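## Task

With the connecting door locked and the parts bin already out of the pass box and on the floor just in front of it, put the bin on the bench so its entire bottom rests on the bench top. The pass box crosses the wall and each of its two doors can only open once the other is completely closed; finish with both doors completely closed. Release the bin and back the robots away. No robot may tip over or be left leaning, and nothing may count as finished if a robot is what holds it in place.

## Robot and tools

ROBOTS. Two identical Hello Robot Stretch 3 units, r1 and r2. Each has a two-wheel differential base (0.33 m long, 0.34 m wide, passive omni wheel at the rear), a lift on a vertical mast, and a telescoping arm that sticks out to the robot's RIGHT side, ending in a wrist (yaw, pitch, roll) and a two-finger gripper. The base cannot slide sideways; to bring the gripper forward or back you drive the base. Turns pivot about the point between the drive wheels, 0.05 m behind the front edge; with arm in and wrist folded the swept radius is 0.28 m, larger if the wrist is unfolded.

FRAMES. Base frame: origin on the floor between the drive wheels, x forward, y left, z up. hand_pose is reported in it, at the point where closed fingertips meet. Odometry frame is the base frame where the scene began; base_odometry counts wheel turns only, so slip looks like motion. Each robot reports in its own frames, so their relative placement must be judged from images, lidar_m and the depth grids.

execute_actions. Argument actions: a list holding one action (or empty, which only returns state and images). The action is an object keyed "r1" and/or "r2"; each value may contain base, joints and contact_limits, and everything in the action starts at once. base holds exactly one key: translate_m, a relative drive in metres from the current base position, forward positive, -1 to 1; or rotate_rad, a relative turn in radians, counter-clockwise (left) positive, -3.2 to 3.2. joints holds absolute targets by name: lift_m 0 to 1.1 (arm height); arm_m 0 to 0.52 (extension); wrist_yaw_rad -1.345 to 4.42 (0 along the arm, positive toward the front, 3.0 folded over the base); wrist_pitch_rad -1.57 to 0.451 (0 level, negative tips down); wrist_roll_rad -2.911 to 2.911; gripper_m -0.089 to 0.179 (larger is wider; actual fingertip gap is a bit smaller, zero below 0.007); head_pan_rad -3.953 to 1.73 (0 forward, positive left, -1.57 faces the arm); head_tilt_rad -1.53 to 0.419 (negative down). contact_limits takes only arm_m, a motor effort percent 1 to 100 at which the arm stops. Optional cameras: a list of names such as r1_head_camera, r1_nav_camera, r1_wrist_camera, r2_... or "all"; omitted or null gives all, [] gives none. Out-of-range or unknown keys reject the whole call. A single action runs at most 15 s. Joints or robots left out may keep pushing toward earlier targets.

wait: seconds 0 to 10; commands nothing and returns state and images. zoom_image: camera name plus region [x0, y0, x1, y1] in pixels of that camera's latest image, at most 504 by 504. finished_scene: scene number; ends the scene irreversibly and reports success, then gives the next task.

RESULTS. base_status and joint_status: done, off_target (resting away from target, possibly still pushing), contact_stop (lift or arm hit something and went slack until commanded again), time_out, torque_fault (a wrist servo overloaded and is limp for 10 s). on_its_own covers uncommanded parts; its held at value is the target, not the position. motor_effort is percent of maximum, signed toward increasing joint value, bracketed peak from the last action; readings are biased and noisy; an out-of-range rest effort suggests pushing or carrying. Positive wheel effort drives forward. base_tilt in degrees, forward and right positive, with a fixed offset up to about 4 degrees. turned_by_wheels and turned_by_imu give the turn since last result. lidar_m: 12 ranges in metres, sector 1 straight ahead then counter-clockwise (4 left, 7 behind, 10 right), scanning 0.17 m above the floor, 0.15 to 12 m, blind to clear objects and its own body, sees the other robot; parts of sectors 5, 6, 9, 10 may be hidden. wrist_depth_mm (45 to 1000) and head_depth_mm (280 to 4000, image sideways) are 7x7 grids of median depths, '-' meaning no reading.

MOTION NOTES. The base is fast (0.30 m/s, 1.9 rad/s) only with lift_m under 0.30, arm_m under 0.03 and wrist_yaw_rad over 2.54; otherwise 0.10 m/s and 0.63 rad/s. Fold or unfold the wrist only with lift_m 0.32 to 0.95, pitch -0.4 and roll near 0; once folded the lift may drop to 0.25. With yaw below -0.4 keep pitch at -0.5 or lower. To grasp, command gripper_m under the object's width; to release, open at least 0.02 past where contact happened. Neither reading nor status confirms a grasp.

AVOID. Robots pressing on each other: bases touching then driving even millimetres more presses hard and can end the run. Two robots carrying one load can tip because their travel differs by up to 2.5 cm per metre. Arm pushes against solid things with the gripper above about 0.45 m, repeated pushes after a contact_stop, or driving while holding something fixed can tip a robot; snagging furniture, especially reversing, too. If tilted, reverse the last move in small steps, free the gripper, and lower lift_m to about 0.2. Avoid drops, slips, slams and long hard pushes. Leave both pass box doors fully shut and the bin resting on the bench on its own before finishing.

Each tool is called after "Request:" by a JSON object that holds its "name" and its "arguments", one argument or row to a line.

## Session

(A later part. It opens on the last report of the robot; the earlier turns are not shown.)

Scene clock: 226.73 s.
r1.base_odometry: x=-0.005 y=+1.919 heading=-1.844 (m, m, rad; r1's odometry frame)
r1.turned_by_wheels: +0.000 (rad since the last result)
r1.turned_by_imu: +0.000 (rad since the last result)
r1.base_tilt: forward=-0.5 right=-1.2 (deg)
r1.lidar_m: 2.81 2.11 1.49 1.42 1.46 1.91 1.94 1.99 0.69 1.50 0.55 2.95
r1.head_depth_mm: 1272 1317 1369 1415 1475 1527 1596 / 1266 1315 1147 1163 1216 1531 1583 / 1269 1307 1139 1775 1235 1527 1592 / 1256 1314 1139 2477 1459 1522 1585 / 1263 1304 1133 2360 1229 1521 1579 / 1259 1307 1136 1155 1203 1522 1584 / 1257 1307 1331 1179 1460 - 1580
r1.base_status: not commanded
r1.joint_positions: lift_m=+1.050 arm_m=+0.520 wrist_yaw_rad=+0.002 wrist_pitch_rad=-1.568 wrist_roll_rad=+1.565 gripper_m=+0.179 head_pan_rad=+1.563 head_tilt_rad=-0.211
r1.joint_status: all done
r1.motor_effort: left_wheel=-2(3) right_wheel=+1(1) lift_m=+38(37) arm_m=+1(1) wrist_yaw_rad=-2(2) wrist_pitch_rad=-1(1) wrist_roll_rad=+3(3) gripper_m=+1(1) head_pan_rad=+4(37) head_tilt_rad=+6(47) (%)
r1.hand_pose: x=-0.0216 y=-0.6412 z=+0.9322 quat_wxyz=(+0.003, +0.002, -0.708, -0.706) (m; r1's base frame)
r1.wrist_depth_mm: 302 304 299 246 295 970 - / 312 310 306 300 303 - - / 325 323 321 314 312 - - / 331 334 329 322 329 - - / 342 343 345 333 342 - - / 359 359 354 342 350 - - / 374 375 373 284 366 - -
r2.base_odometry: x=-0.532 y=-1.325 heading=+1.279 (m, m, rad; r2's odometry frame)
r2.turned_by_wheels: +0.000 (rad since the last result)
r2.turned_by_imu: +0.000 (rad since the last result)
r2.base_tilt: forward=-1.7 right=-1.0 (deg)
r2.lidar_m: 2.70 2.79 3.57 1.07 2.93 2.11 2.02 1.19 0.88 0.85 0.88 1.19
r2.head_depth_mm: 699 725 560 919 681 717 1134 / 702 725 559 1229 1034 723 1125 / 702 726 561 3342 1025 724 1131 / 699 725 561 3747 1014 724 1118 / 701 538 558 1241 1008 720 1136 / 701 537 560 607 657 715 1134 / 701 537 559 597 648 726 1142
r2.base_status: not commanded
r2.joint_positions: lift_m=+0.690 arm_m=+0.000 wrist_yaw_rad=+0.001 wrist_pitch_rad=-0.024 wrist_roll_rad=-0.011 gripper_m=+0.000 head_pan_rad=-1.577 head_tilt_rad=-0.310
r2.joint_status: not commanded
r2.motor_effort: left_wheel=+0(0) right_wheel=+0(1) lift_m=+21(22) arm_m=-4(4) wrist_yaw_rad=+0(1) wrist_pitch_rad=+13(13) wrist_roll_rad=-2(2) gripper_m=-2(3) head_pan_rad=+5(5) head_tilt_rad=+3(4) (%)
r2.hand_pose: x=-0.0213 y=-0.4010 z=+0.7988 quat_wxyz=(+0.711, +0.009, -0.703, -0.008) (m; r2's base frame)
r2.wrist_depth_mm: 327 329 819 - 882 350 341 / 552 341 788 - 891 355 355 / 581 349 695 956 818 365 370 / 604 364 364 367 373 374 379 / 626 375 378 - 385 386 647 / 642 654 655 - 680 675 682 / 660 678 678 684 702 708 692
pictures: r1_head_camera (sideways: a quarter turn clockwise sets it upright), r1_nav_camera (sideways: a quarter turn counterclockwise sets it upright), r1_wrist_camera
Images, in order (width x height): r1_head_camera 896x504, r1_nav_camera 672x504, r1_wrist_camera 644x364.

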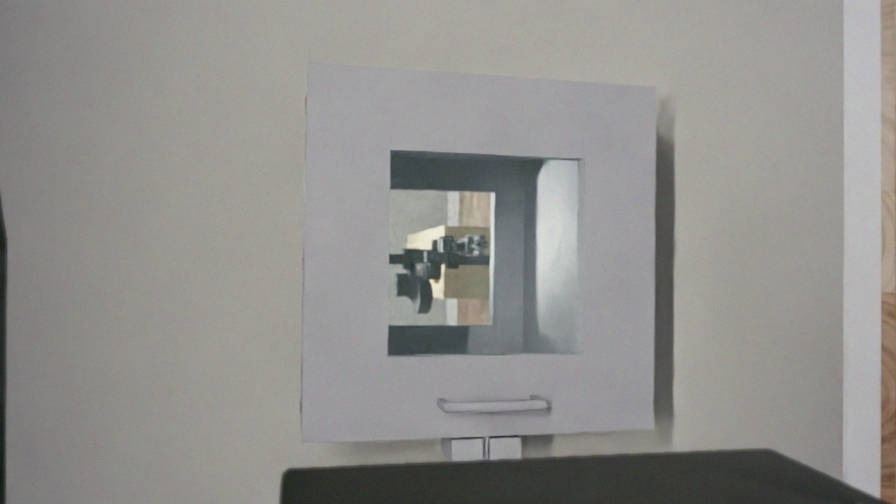

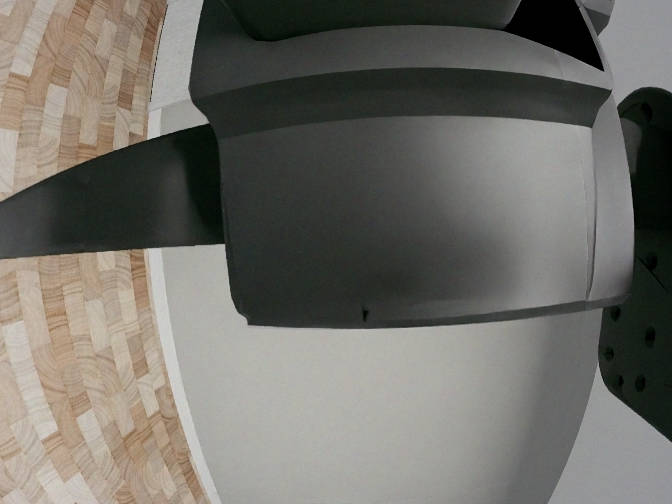

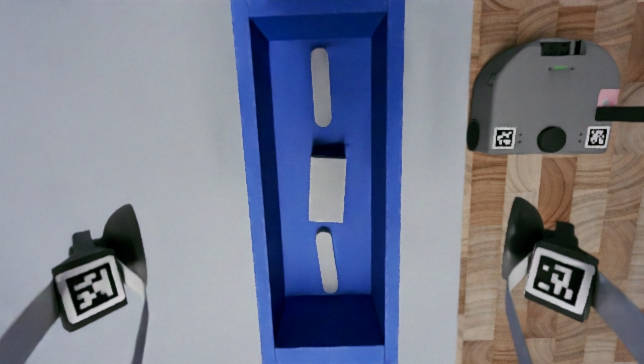

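Request:
{"name": "execute_actions", "arguments": {
  "actions": [
    {"r1":{"joints":{"arm_m":0.0,"gripper_m":0.0,"wrist_roll_rad":0.0,"head_pan_rad":0.0}}}
  ],
  "cameras": []
}}

Request:
{"name": "execute_actions", "arguments": {
  "actions": [
    {"r1":{"base":{"rotate_rad":2.16},"joints":{"lift_m":0.7}}}
  ],
  "cameras": []
}}

Request:
{"name": "execute_actions", "arguments": {
  "actions": [
    {"r1":{"base":{"translate_m":0.48},"joints":{"wrist_pitch_rad":0.0,"head_pan_rad":-1.57,"head_tilt_rad":-0.5}}}
  ],
  "cameras": []
}}

Request:
{"name": "execute_actions", "arguments": {
  "actions": [
    {"r1":{"base":{"rotate_rad":0.98}}}
  ],
  "cameras": ["r1_head_camera","r1_wrist_camera"]
}}

Scene clock: 243.13 s.
r1.base_odometry: x=-0.005 y=+1.919 heading=-1.844 (m, m, rad; r1's odometry frame)
r1.turned_by_wheels: +0.000 (rad since the last result)
r1.turned_by_imu: +0.000 (rad since the last result)
r1.base_tilt: forward=-0.6 right=-1.2 (deg)
r1.lidar_m: 2.80 2.11 1.50 1.42 1.46 1.91 1.94 1.99 0.68 1.50 0.55 2.94
r1.head_depth_mm: 2518 2610 2665 2812 2923 2331 1761 / 2513 2575 2701 2805 2885 2328 1765 / 2527 2595 2682 2813 2968 2316 1759 / 2506 2608 2697 2814 2934 2291 1749 / 2516 2612 2690 2806 2899 2290 1747 / 2516 2614 2691 2830 2912 2286 1749 / 2526 2603 2690 2812 2915 2272 1734
r1.base_status: not commanded
r1.joint_positions: lift_m=+1.050 arm_m=+0.002 wrist_yaw_rad=+0.002 wrist_pitch_rad=-1.568 wrist_roll_rad=+0.004 gripper_m=+0.000 head_pan_rad=+0.007 head_tilt_rad=-0.211
r1.joint_status: all done
joint sent to its limit — the command would take r1.arm_m past its lower limit, so that joint was sent only as far as its limit.
r1.motor_effort: left_wheel=-3(3) right_wheel=+1(1) lift_m=+38(38) arm_m=-3(7) wrist_yaw_rad=-2(3) wrist_pitch_rad=-1(1) wrist_roll_rad=-2(6) gripper_m=-2(88) head_pan_rad=-4(37) head_tilt_rad=+7(6) (%)
r1.hand_pose: x=-0.0217 y=-0.1234 z=+0.9322 quat_wxyz=(+0.500, +0.499, -0.501, -0.500) (m; r1's base frame)
r1.wrist_depth_mm: - - - - - - - / - - - - - - - / - - - - - - - / - - - - - - - / - - - - - - - / - - - - - - - / - - - - - - -
r2.base_odometry: x=-0.532 y=-1.325 heading=+1.279 (m, m, rad; r2's odometry frame)
r2.turned_by_wheels: +0.000 (rad since the last result)
r2.turned_by_imu: +0.001 (rad since the last result)
r2.base_tilt: forward=-1.7 right=-0.9 (deg)
r2.lidar_m: 2.70 2.79 3.57 1.07 2.94 2.11 2.02 1.20 0.88 0.85 0.87 1.19
r2.head_depth_mm: 698 727 560 922 677 714 1128 / 703 728 560 1231 1031 724 1133 / 701 727 560 3332 1027 724 1130 / 697 726 561 3655 1014 723 1119 / 699 536 560 1246 1009 721 1137 / 699 537 558 608 654 717 1136 / 697 537 559 597 648 724 1135
r2.base_status: not commanded
r2.joint_positions: lift_m=+0.690 arm_m=+0.000 wrist_yaw_rad=+0.001 wrist_pitch_rad=-0.024 wrist_roll_rad=-0.011 gripper_m=+0.000 head_pan_rad=-1.577 head_tilt_rad=-0.310
r2.joint_status: not commanded
r2.motor_effort: left_wheel=+0(0) right_wheel=+0(0) lift_m=+21(22) arm_m=-3(3) wrist_yaw_rad=-1(1) wrist_pitch_rad=+14(13) wrist_roll_rad=-2(2) gripper_m=-2(2) head_pan_rad=+3(5) head_tilt_rad=+3(4) (%)
r2.hand_pose: x=-0.0213 y=-0.4010 z=+0.7988 quat_wxyz=(+0.711, +0.009, -0.703, -0.008) (m; r2's base frame)
r2.wrist_depth_mm: 326 330 810 - 869 351 343 / 553 339 805 - 887 350 354 / 589 348 683 937 818 366 366 / 601 363 362 368 370 376 381 / 632 378 379 - 384 386 645 / 631 643 658 - 665 672 673 / 669 674 675 682 690 686 700
pictures: none
No camera images: the call's "cameras" was empty. Leave "cameras" out to get every camera's image.

Scene clock: 247.53 s.
r1.base_odometry: x=-0.005 y=+1.919 heading=+0.316 (m, m, rad; r1's odometry frame)
r1.turned_by_wheels: +2.160 (rad since the last result)
r1.turned_by_imu: +2.174 (rad since the last result)
r1.base_tilt: forward=-0.5 right=-1.3 (deg)
r1.lidar_m: 1.48 2.00 1.94 2.02 0.69 0.55 0.55 2.90 2.81 1.99 1.47 1.42
r1.head_depth_mm: 1280 1312 1349 1392 1432 1479 1535 / 1342 1382 1424 1464 1520 1569 1614 / 1416 1456 1508 1558 1621 1673 1698 / 1496 1534 1587 1638 1712 1770 1758 / 1588 1647 1710 1766 1832 1926 1752 / 1698 1754 1830 1915 1998 2060 1742 / 1820 1886 1993 2082 2189 2189 1730
r1.base_status: done
r1.joint_positions: lift_m=+0.700 arm_m=+0.002 wrist_yaw_rad=+0.002 wrist_pitch_rad=-1.568 wrist_roll_rad=+0.004 gripper_m=+0.000 head_pan_rad=+0.007 head_tilt_rad=-0.211
r1.joint_status: all done
r1.motor_effort: left_wheel=-3(9) right_wheel=+2(3) lift_m=+29(35) arm_m=-3(3) wrist_yaw_rad=-2(2) wrist_pitch_rad=-1(1) wrist_roll_rad=-2(2) gripper_m=-2(3) head_pan_rad=-2(3) head_tilt_rad=+6(6) (%)
r1.hand_pose: x=-0.0217 y=-0.1233 z=+0.5826 quat_wxyz=(+0.500, +0.499, -0.501, -0.500) (m; r1's base frame)
r1.wrist_depth_mm: 665 688 668 681 693 689 676 / 691 692 683 687 703 703 707 / 714 720 729 709 722 717 736 / 734 740 727 - - 756 761 / 764 787 764 - - 765 786 / 759 780 807 - 803 818 652 / 814 826 816 825 836 819 829
r2.base_odometry: x=-0.532 y=-1.325 heading=+1.279 (m, m, rad; r2's odometry frame)
r2.turned_by_wheels: +0.000 (rad since the last result)
r2.turned_by_imu: +0.000 (rad since the last result)
r2.base_tilt: forward=-1.6 right=-1.0 (deg)
r2.lidar_m: 2.70 2.80 3.58 1.07 2.93 2.11 2.02 1.19 0.88 0.84 0.88 1.19
r2.head_depth_mm: 701 725 557 922 678 715 1135 / 701 730 559 1230 1026 727 1130 / 700 730 559 2666 1023 723 1134 / 698 728 560 3162 1014 724 1110 / 701 538 559 1248 1005 721 1139 / 701 537 560 609 655 714 1135 / 697 537 559 597 648 727 1133
r2.base_status: not commanded
r2.joint_positions: lift_m=+0.690 arm_m=+0.000 wrist_yaw_rad=+0.001 wrist_pitch_rad=-0.024 wrist_roll_rad=-0.011 gripper_m=+0.000 head_pan_rad=-1.577 head_tilt_rad=-0.310
r2.joint_status: not commanded
r2.motor_effort: left_wheel=+0(0) right_wheel=+0(1) lift_m=+22(22) arm_m=-4(3) wrist_yaw_rad=-1(1) wrist_pitch_rad=+13(13) wrist_roll_rad=-1(2) gripper_m=-2(3) head_pan_rad=+5(5) head_tilt_rad=+4(4) (%)
r2.hand_pose: x=-0.0213 y=-0.4010 z=+0.7988 quat_wxyz=(+0.711, +0.009, -0.703, -0.008) (m; r2's base frame)
r2.wrist_depth_mm: 327 329 789 - 869 352 341 / 565 345 793 - 915 356 355 / 584 350 680 942 817 366 367 / 590 364 365 368 368 375 383 / 614 375 381 - 382 388 648 / 657 654 650 - 674 673 672 / 669 672 683 697 698 701 706
pictures: none
No camera images: the call's "cameras" was empty. Leave "cameras" out to get every camera's image.

Scene clock: 253.83 s.
r1.base_odometry: x=+0.452 y=+2.068 heading=+0.316 (m, m, rad; r1's odometry frame)
r1.turned_by_wheels: +0.000 (rad since the last result)
r1.turned_by_imu: +0.002 (rad since the last result)
r1.base_tilt: forward=-0.6 right=-1.3 (deg)
r1.lidar_m: 1.06 1.43 1.69 1.77 0.96 0.96 1.01 3.15 3.03 1.42 1.05 1.01
r1.head_depth_mm: 2609 2849 3055 2721 2034 1627 1349 / 2146 2406 2751 2730 2049 1632 1356 / 1821 1998 2213 2406 2040 1632 1320 / 1551 1707 1837 2030 2048 1641 1321 / 1385 1484 1578 1728 1839 1629 1349 / 1234 1314 1397 1514 1629 1630 1350 / 1116 1179 1253 1327 1425 1494 1360
r1.base_status: done
r1.joint_positions: lift_m=+0.700 arm_m=+0.002 wrist_yaw_rad=+0.002 wrist_pitch_rad=-0.026 wrist_roll_rad=+0.004 gripper_m=+0.000 head_pan_rad=-1.563 head_tilt_rad=-0.494
r1.joint_status: all done
r1.motor_effort: left_wheel=-3(6) right_wheel=+1(3) lift_m=+29(28) arm_m=-3(3) wrist_yaw_rad=-3(2) wrist_pitch_rad=+7(10) wrist_roll_rad=-2(2) gripper_m=-2(3) head_pan_rad=-3(37) head_tilt_rad=-4(28) (%)
r1.hand_pose: x=-0.0210 y=-0.4023 z=+0.8082 quat_wxyz=(+0.706, +0.010, -0.708, -0.009) (m; r1's base frame)
r1.wrist_depth_mm: 530 863 - - - - - / 537 893 - - - - - / 544 878 - - - - - / 541 917 - - - - - / 750 900 - - - - - / 757 927 - - - - - / 776 966 - - - - -
r2.base_odometry: x=-0.532 y=-1.325 heading=+1.279 (m, m, rad; r2's odometry frame)
r2.turned_by_wheels: +0.000 (rad since the last result)
r2.turned_by_imu: +0.000 (rad since the last result)
r2.base_tilt: forward=-1.6 right=-1.1 (deg)
r2.lidar_m: 2.70 2.80 3.59 1.07 2.94 2.12 2.02 1.20 0.88 0.85 0.87 1.19
r2.head_depth_mm: 700 728 559 919 679 714 1137 / 699 726 561 1233 1031 725 1131 / 701 728 558 3659 1025 721 1132 / 700 728 559 3611 1015 725 1113 / 700 538 561 1248 1013 720 1128 / 700 538 560 610 656 714 1132 / 698 538 559 597 648 725 1138
r2.base_status: not commanded
r2.joint_positions: lift_m=+0.690 arm_m=+0.000 wrist_yaw_rad=+0.001 wrist_pitch_rad=-0.024 wrist_roll_rad=-0.011 gripper_m=+0.000 head_pan_rad=-1.577 head_tilt_rad=-0.310
r2.joint_status: not commanded
r2.motor_effort: left_wheel=+0(0) right_wheel=+0(1) lift_m=+21(22) arm_m=-4(3) wrist_yaw_rad=-1(1) wrist_pitch_rad=+13(13) wrist_roll_rad=-2(2) gripper_m=-3(2) head_pan_rad=+4(5) head_tilt_rad=+4(4) (%)
r2.hand_pose: x=-0.0213 y=-0.4010 z=+0.7988 quat_wxyz=(+0.711, +0.009, -0.703, -0.008) (m; r2's base frame)
r2.wrist_depth_mm: 327 332 798 - 869 350 339 / 565 339 812 - 906 357 354 / 586 351 685 936 819 366 367 / 602 364 366 370 372 373 381 / 625 373 377 - 386 389 657 / 645 652 648 - 665 683 682 / 670 661 675 686 699 693 704
pictures: none
No camera images: the call's "cameras" was empty. Leave "cameras" out to get every camera's image.

Scene clock: 256.33 s.
r1.base_odometry: x=+0.452 y=+2.068 heading=+1.296 (m, m, rad; r1's odometry frame)
r1.turned_by_wheels: +0.980 (rad since the last result)
r1.turned_by_imu: +0.986 (rad since the last result)
r1.base_tilt: forward=-0.6 right=-1.3 (deg)
r1.lidar_m: 1.69 1.74 2.28 0.96 3.35 3.20 3.05 1.52 1.07 1.01 1.03 1.34
r1.head_depth_mm: 826 694 1413 1166 922 1362 1350 / 825 692 1782 1163 915 1369 1353 / 823 692 763 848 918 1360 1323 / 825 693 742 828 1177 1365 1328 / 849 919 979 1097 1218 1363 1361 / 851 918 1002 1098 1216 1366 1346 / 849 918 996 1099 1212 1361 1346
r1.base_status: done
r1.joint_positions: lift_m=+0.700 arm_m=+0.002 wrist_yaw_rad=+0.002 wrist_pitch_rad=-0.026 wrist_roll_rad=+0.004 gripper_m=+0.000 head_pan_rad=-1.563 head_tilt_rad=-0.494
r1.joint_status: not commanded
r1.motor_effort: left_wheel=-3(10) right_wheel=+2(4) lift_m=+29(29) arm_m=-2(3) wrist_yaw_rad=-2(2) wrist_pitch_rad=+7(7) wrist_roll_rad=-2(2) gripper_m=-2(2) head_pan_rad=-3(3) head_tilt_rad=-4(4) (%)
r1.hand_pose: x=-0.0210 y=-0.4023 z=+0.8082 quat_wxyz=(+0.706, +0.010, -0.708, -0.009) (m; r1's base frame)
r1.wrist_depth_mm: 655 684 495 495 - 763 520 / 667 692 713 501 - 759 534 / 714 725 736 528 - 562 567 / 730 777 740 538 548 572 590 / 755 777 817 - 827 846 833 / 773 808 825 849 860 921 898 / 787 819 872 888 908 932 953
r2.base_odometry: x=-0.532 y=-1.325 heading=+1.279 (m, m, rad; r2's odometry frame)
r2.turned_by_wheels: +0.000 (rad since the last result)
r2.turned_by_imu: +0.000 (rad since the last result)
r2.base_tilt: forward=-1.6 right=-1.0 (deg)
r2.lidar_m: 2.70 2.80 3.60 1.07 2.94 2.11 2.02 1.19 0.88 0.85 0.88 1.19
r2.head_depth_mm: 699 727 558 922 679 715 1131 / 699 728 559 1223 1029 722 1135 / 699 726 559 2261 1025 728 1128 / 703 726 560 3596 1013 724 1118 / 699 538 559 1252 1006 722 1142 / 701 537 560 608 655 717 1132 / 701 536 560 597 650 727 1129
r2.base_status: not commanded
r2.joint_positions: lift_m=+0.690 arm_m=+0.000 wrist_yaw_rad=+0.001 wrist_pitch_rad=-0.024 wrist_roll_rad=-0.011 gripper_m=+0.000 head_pan_rad=-1.577 head_tilt_rad=-0.310
r2.joint_status: not commanded
r2.motor_effort: left_wheel=+0(0) right_wheel=+1(0) lift_m=+22(22) arm_m=-4(4) wrist_yaw_rad=+0(0) wrist_pitch_rad=+14(13) wrist_roll_rad=-2(2) gripper_m=-2(3) head_pan_rad=+4(5) head_tilt_rad=+4(4) (%)
r2.hand_pose: x=-0.0213 y=-0.4010 z=+0.7988 quat_wxyz=(+0.711, +0.009, -0.703, -0.008) (m; r2's base frame)
r2.wrist_depth_mm: 327 330 810 - 869 352 341 / 560 340 800 - 884 356 353 / 591 351 686 947 825 367 368 / 611 364 363 369 371 377 383 / 617 374 381 - 383 389 646 / 644 636 646 - 670 671 674 / 670 675 680 690 690 697 701
pictures: r1_head_camera (sideways: a quarter turn clockwise sets it upright), r1_wrist_camera
Images, in order (width x height): r1_head_camera 896x504, r1_wrist_camera 644x364.

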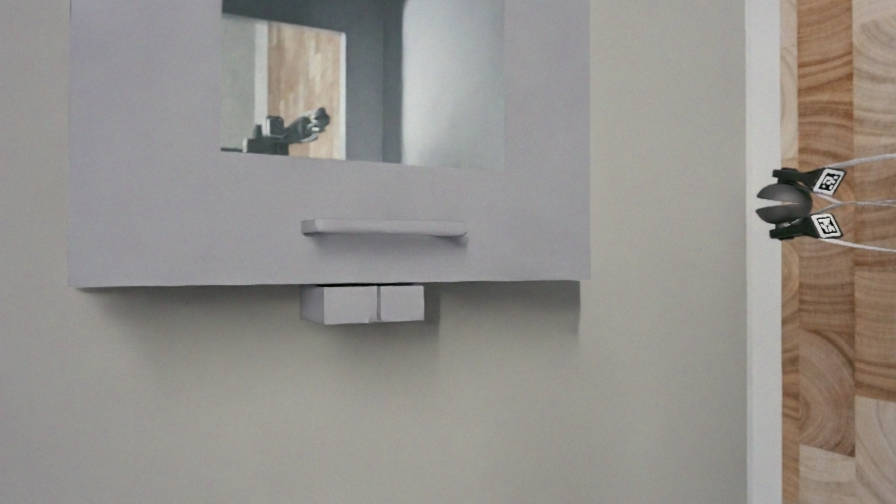

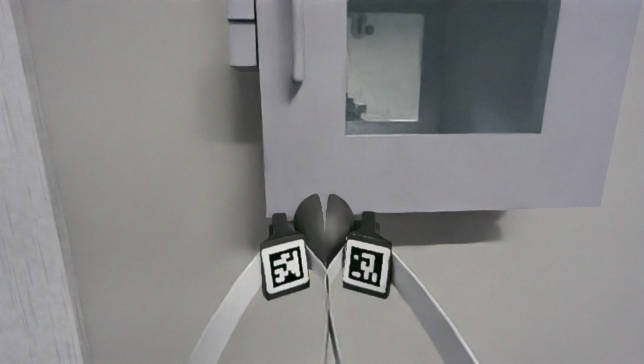

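Request:
{"name": "execute_actions", "arguments": {
  "actions": [
    {"r1":{"joints":{"arm_m":0.375},"contact_limits":{"arm_m":14}}}
  ],
  "cameras": ["r1_head_camera","r1_wrist_camera"]
}}

Scene clock: 263.37 s.
r1.base_odometry: x=+0.452 y=+2.068 heading=+1.296 (m, m, rad; r1's odometry frame)
r1.turned_by_wheels: +0.000 (rad since the last result)
r1.turned_by_imu: -0.001 (rad since the last result)
r1.base_tilt: forward=-0.6 right=-1.2 (deg)
r1.lidar_m: 1.69 1.73 2.29 0.95 3.36 3.20 3.04 1.53 1.07 1.01 1.04 1.34
r1.head_depth_mm: 828 693 1402 1161 918 1359 - / 826 694 1776 1165 901 - 1354 / 824 692 765 851 889 1420 1354 / 823 692 745 829 916 1363 1353 / 850 918 975 1098 1221 1354 1350 / 849 918 999 1093 1214 1364 1349 / 846 916 998 1095 1216 1356 1344
r1.base_status: not commanded
r1.joint_positions: lift_m=+0.700 arm_m=+0.360 wrist_yaw_rad=+0.005 wrist_pitch_rad=-0.026 wrist_roll_rad=+0.004 gripper_m=+0.000 head_pan_rad=-1.563 head_tilt_rad=-0.495
r1.joint_status: arm_m contact_stop (moved +0.358 of +0.373)
r1.on_its_own: arm_m is slack since a contact_stop, until your next command for it (your +0.375 is given up)
r1.motor_effort: left_wheel=+0(6) right_wheel=-1(2) lift_m=+29(29) arm_m=+0(19) wrist_yaw_rad=-7(7) wrist_pitch_rad=+7(9) wrist_roll_rad=-2(2) gripper_m=-2(3) head_pan_rad=-3(3) head_tilt_rad=-4(5) (%)
r1.contact_limits: arm_m 14 (drawing in: default 21, maximum 35; extending or still: default 29, maximum 48)
r1.hand_pose: x=-0.0202 y=-0.7602 z=+0.8081 quat_wxyz=(+0.706, +0.011, -0.708, -0.008) (m; r1's base frame)
r1.wrist_depth_mm: 364 158 156 159 - 700 510 / 373 372 162 165 - 725 512 / 385 387 168 171 754 739 514 / 400 396 174 178 184 200 201 / 411 421 181 - 191 193 199 / 430 432 187 196 197 201 206 / 449 461 195 200 206 211 217
r2.base_odometry: x=-0.532 y=-1.325 heading=+1.279 (m, m, rad; r2's odometry frame)
r2.turned_by_wheels: +0.000 (rad since the last result)
r2.turned_by_imu: +0.000 (rad since the last result)
r2.base_tilt: forward=-1.7 right=-1.0 (deg)
r2.lidar_m: 2.71 2.80 3.58 1.07 2.93 2.11 2.02 1.20 0.88 0.85 0.87 1.19
r2.head_depth_mm: 701 727 559 919 681 716 1138 / 699 724 560 1229 1027 727 1139 / 705 724 558 1524 1020 725 1133 / 701 730 560 3703 1015 726 1114 / 702 538 559 1249 1006 723 1129 / 697 537 559 608 655 717 1132 / 703 538 560 597 648 724 1140
r2.base_status: not commanded
r2.joint_positions: lift_m=+0.690 arm_m=+0.000 wrist_yaw_rad=+0.001 wrist_pitch_rad=-0.024 wrist_roll_rad=-0.011 gripper_m=+0.000 head_pan_rad=-1.577 head_tilt_rad=-0.310
r2.joint_status: not commanded
r2.motor_effort: left_wheel=+0(0) right_wheel=+0(0) lift_m=+22(22) arm_m=-4(4) wrist_yaw_rad=+0(1) wrist_pitch_rad=+13(12) wrist_roll_rad=-2(2) gripper_m=-2(2) head_pan_rad=+5(5) head_tilt_rad=+4(4) (%)
r2.hand_pose: x=-0.0213 y=-0.4010 z=+0.7988 quat_wxyz=(+0.711, +0.009, -0.703, -0.008) (m; r2's base frame)
r2.wrist_depth_mm: 327 329 786 - 875 352 339 / 565 341 781 - 904 359 352 / 581 352 675 928 824 366 367 / 600 362 366 367 369 374 380 / 620 378 375 - 386 388 643 / 642 645 651 - 655 676 683 / 662 680 678 676 695 698 705
pictures: r1_head_camera (sideways: a quarter turn clockwise sets it upright), r1_wrist_camera
Images, in order (width x height): r1_head_camera 896x504, r1_wrist_camera 644x364.

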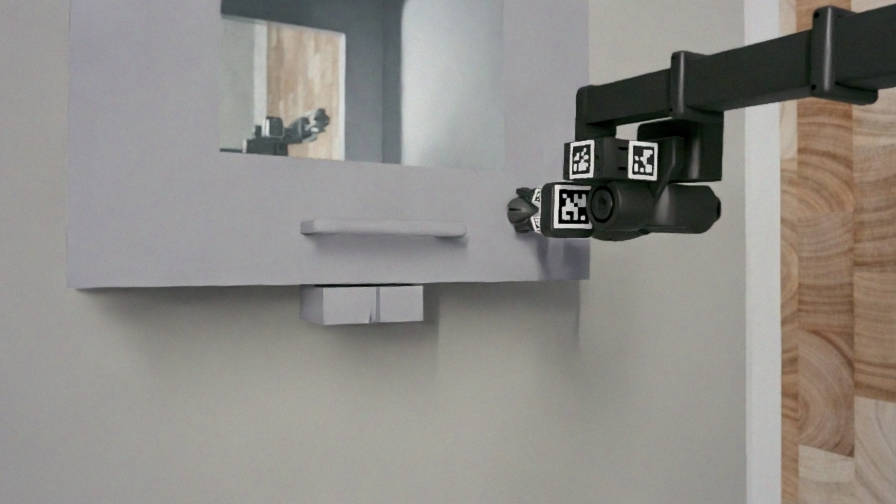

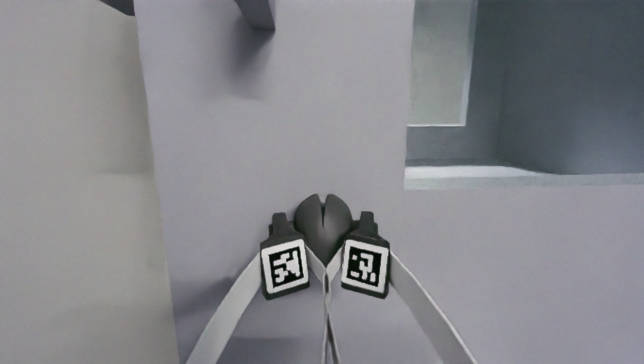

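Door doesn't move; both are shut. Retract and check the bin.

Request:
{"name": "execute_actions", "arguments": {
  "actions": [
    {"r1":{"joints":{"arm_m":0.1,"head_pan_rad":1.73,"head_tilt_rad":-0.45}}}
  ],
  "cameras": ["r1_head_camera"]
}}

Scene clock: 268.67 s.
r1.base_odometry: x=+0.452 y=+2.068 heading=+1.296 (m, m, rad; r1's odometry frame)
r1.turned_by_wheels: +0.000 (rad since the last result)
r1.turned_by_imu: +0.000 (rad since the last result)
r1.base_tilt: forward=-0.7 right=-1.4 (deg)
r1.lidar_m: 1.70 1.73 2.28 0.95 3.36 3.21 3.04 1.53 1.07 1.01 1.04 1.34
r1.head_depth_mm: 2794 2928 3188 1230 1056 1539 1355 / 2777 3003 1945 1147 1787 1607 1328 / 2827 3069 1961 1164 1930 1692 1394 / 2828 3080 1961 1093 1986 1689 1393 / 2872 3099 1939 1097 1996 1687 1380 / 2915 3164 3430 1110 1987 1676 1386 / 2951 3174 - - - - -
r1.base_status: not commanded
r1.joint_positions: lift_m=+0.700 arm_m=+0.100 wrist_yaw_rad=+0.002 wrist_pitch_rad=-0.025 wrist_roll_rad=+0.004 gripper_m=+0.000 head_pan_rad=+1.723 head_tilt_rad=-0.458
r1.joint_status: all done
r1.motor_effort: left_wheel=-1(1) right_wheel=+0(1) lift_m=+28(29) arm_m=-3(2) wrist_yaw_rad=-3(7) wrist_pitch_rad=+7(7) wrist_roll_rad=-2(2) gripper_m=-2(2) head_pan_rad=+3(38) head_tilt_rad=+4(10) (%)
r1.hand_pose: x=-0.0209 y=-0.5008 z=+0.8084 quat_wxyz=(+0.706, +0.010, -0.708, -0.008) (m; r1's base frame)
r1.wrist_depth_mm: 573 597 395 396 - 742 434 / 606 601 605 410 - 762 446 / 623 635 646 433 - 673 457 / 653 666 663 439 452 466 470 / 654 673 682 - 598 747 772 / 680 718 695 751 754 760 781 / 702 730 746 763 790 815 833
r2.base_odometry: x=-0.532 y=-1.325 heading=+1.279 (m, m, rad; r2's odometry frame)
r2.turned_by_wheels: +0.000 (rad since the last result)
r2.turned_by_imu: +0.000 (rad since the last result)
r2.base_tilt: forward=-1.6 right=-0.9 (deg)
r2.lidar_m: 2.70 2.80 3.59 1.07 2.95 2.11 2.02 1.19 0.88 0.84 0.87 1.19
r2.head_depth_mm: 699 727 560 921 679 717 1127 / 698 728 559 1225 1032 725 1130 / 701 729 559 2245 1022 727 1133 / 702 727 559 3673 1010 725 1122 / 703 538 559 1246 1008 722 1130 / 701 537 560 610 656 717 1132 / 700 538 560 597 646 725 1137
r2.base_status: not commanded
r2.joint_positions: lift_m=+0.690 arm_m=+0.000 wrist_yaw_rad=+0.001 wrist_pitch_rad=-0.024 wrist_roll_rad=-0.011 gripper_m=+0.000 head_pan_rad=-1.577 head_tilt_rad=-0.310
r2.joint_status: not commanded
r2.motor_effort: left_wheel=-1(0) right_wheel=+1(2) lift_m=+22(22) arm_m=-4(4) wrist_yaw_rad=+0(1) wrist_pitch_rad=+13(13) wrist_roll_rad=-2(1) gripper_m=-2(3) head_pan_rad=+4(5) head_tilt_rad=+4(4) (%)
r2.hand_pose: x=-0.0213 y=-0.4010 z=+0.7988 quat_wxyz=(+0.711, +0.009, -0.703, -0.008) (m; r2's base frame)
r2.wrist_depth_mm: 325 328 809 - 869 349 343 / 558 341 810 - 900 356 353 / 581 353 683 918 817 364 367 / 605 363 365 366 368 380 385 / 616 374 375 - 386 390 634 / 648 646 656 - 680 680 686 / 666 662 687 686 698 698 703
pictures: r1_head_camera (sideways: a quarter turn clockwise sets it upright)
Images, in order (width x height): r1_head_camera 896x504.

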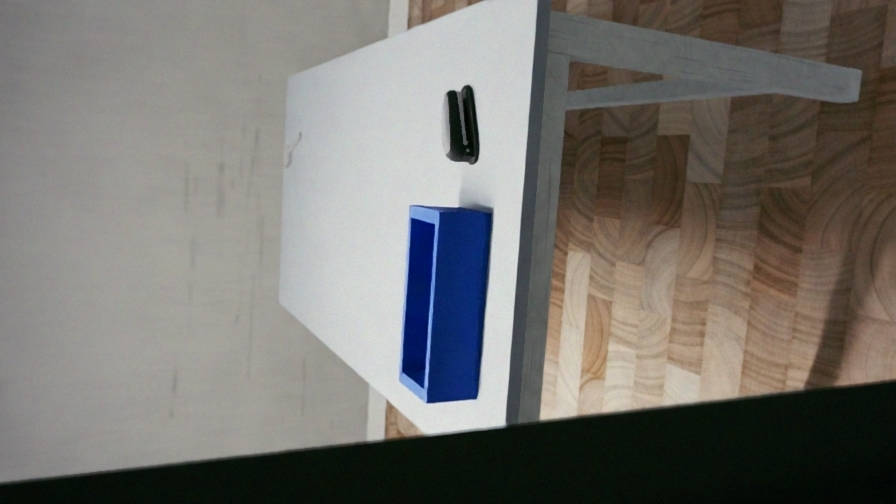

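Request:
{"name": "finished_scene", "arguments": {
  "scene": 1
}}

The scene is finished: the task was done.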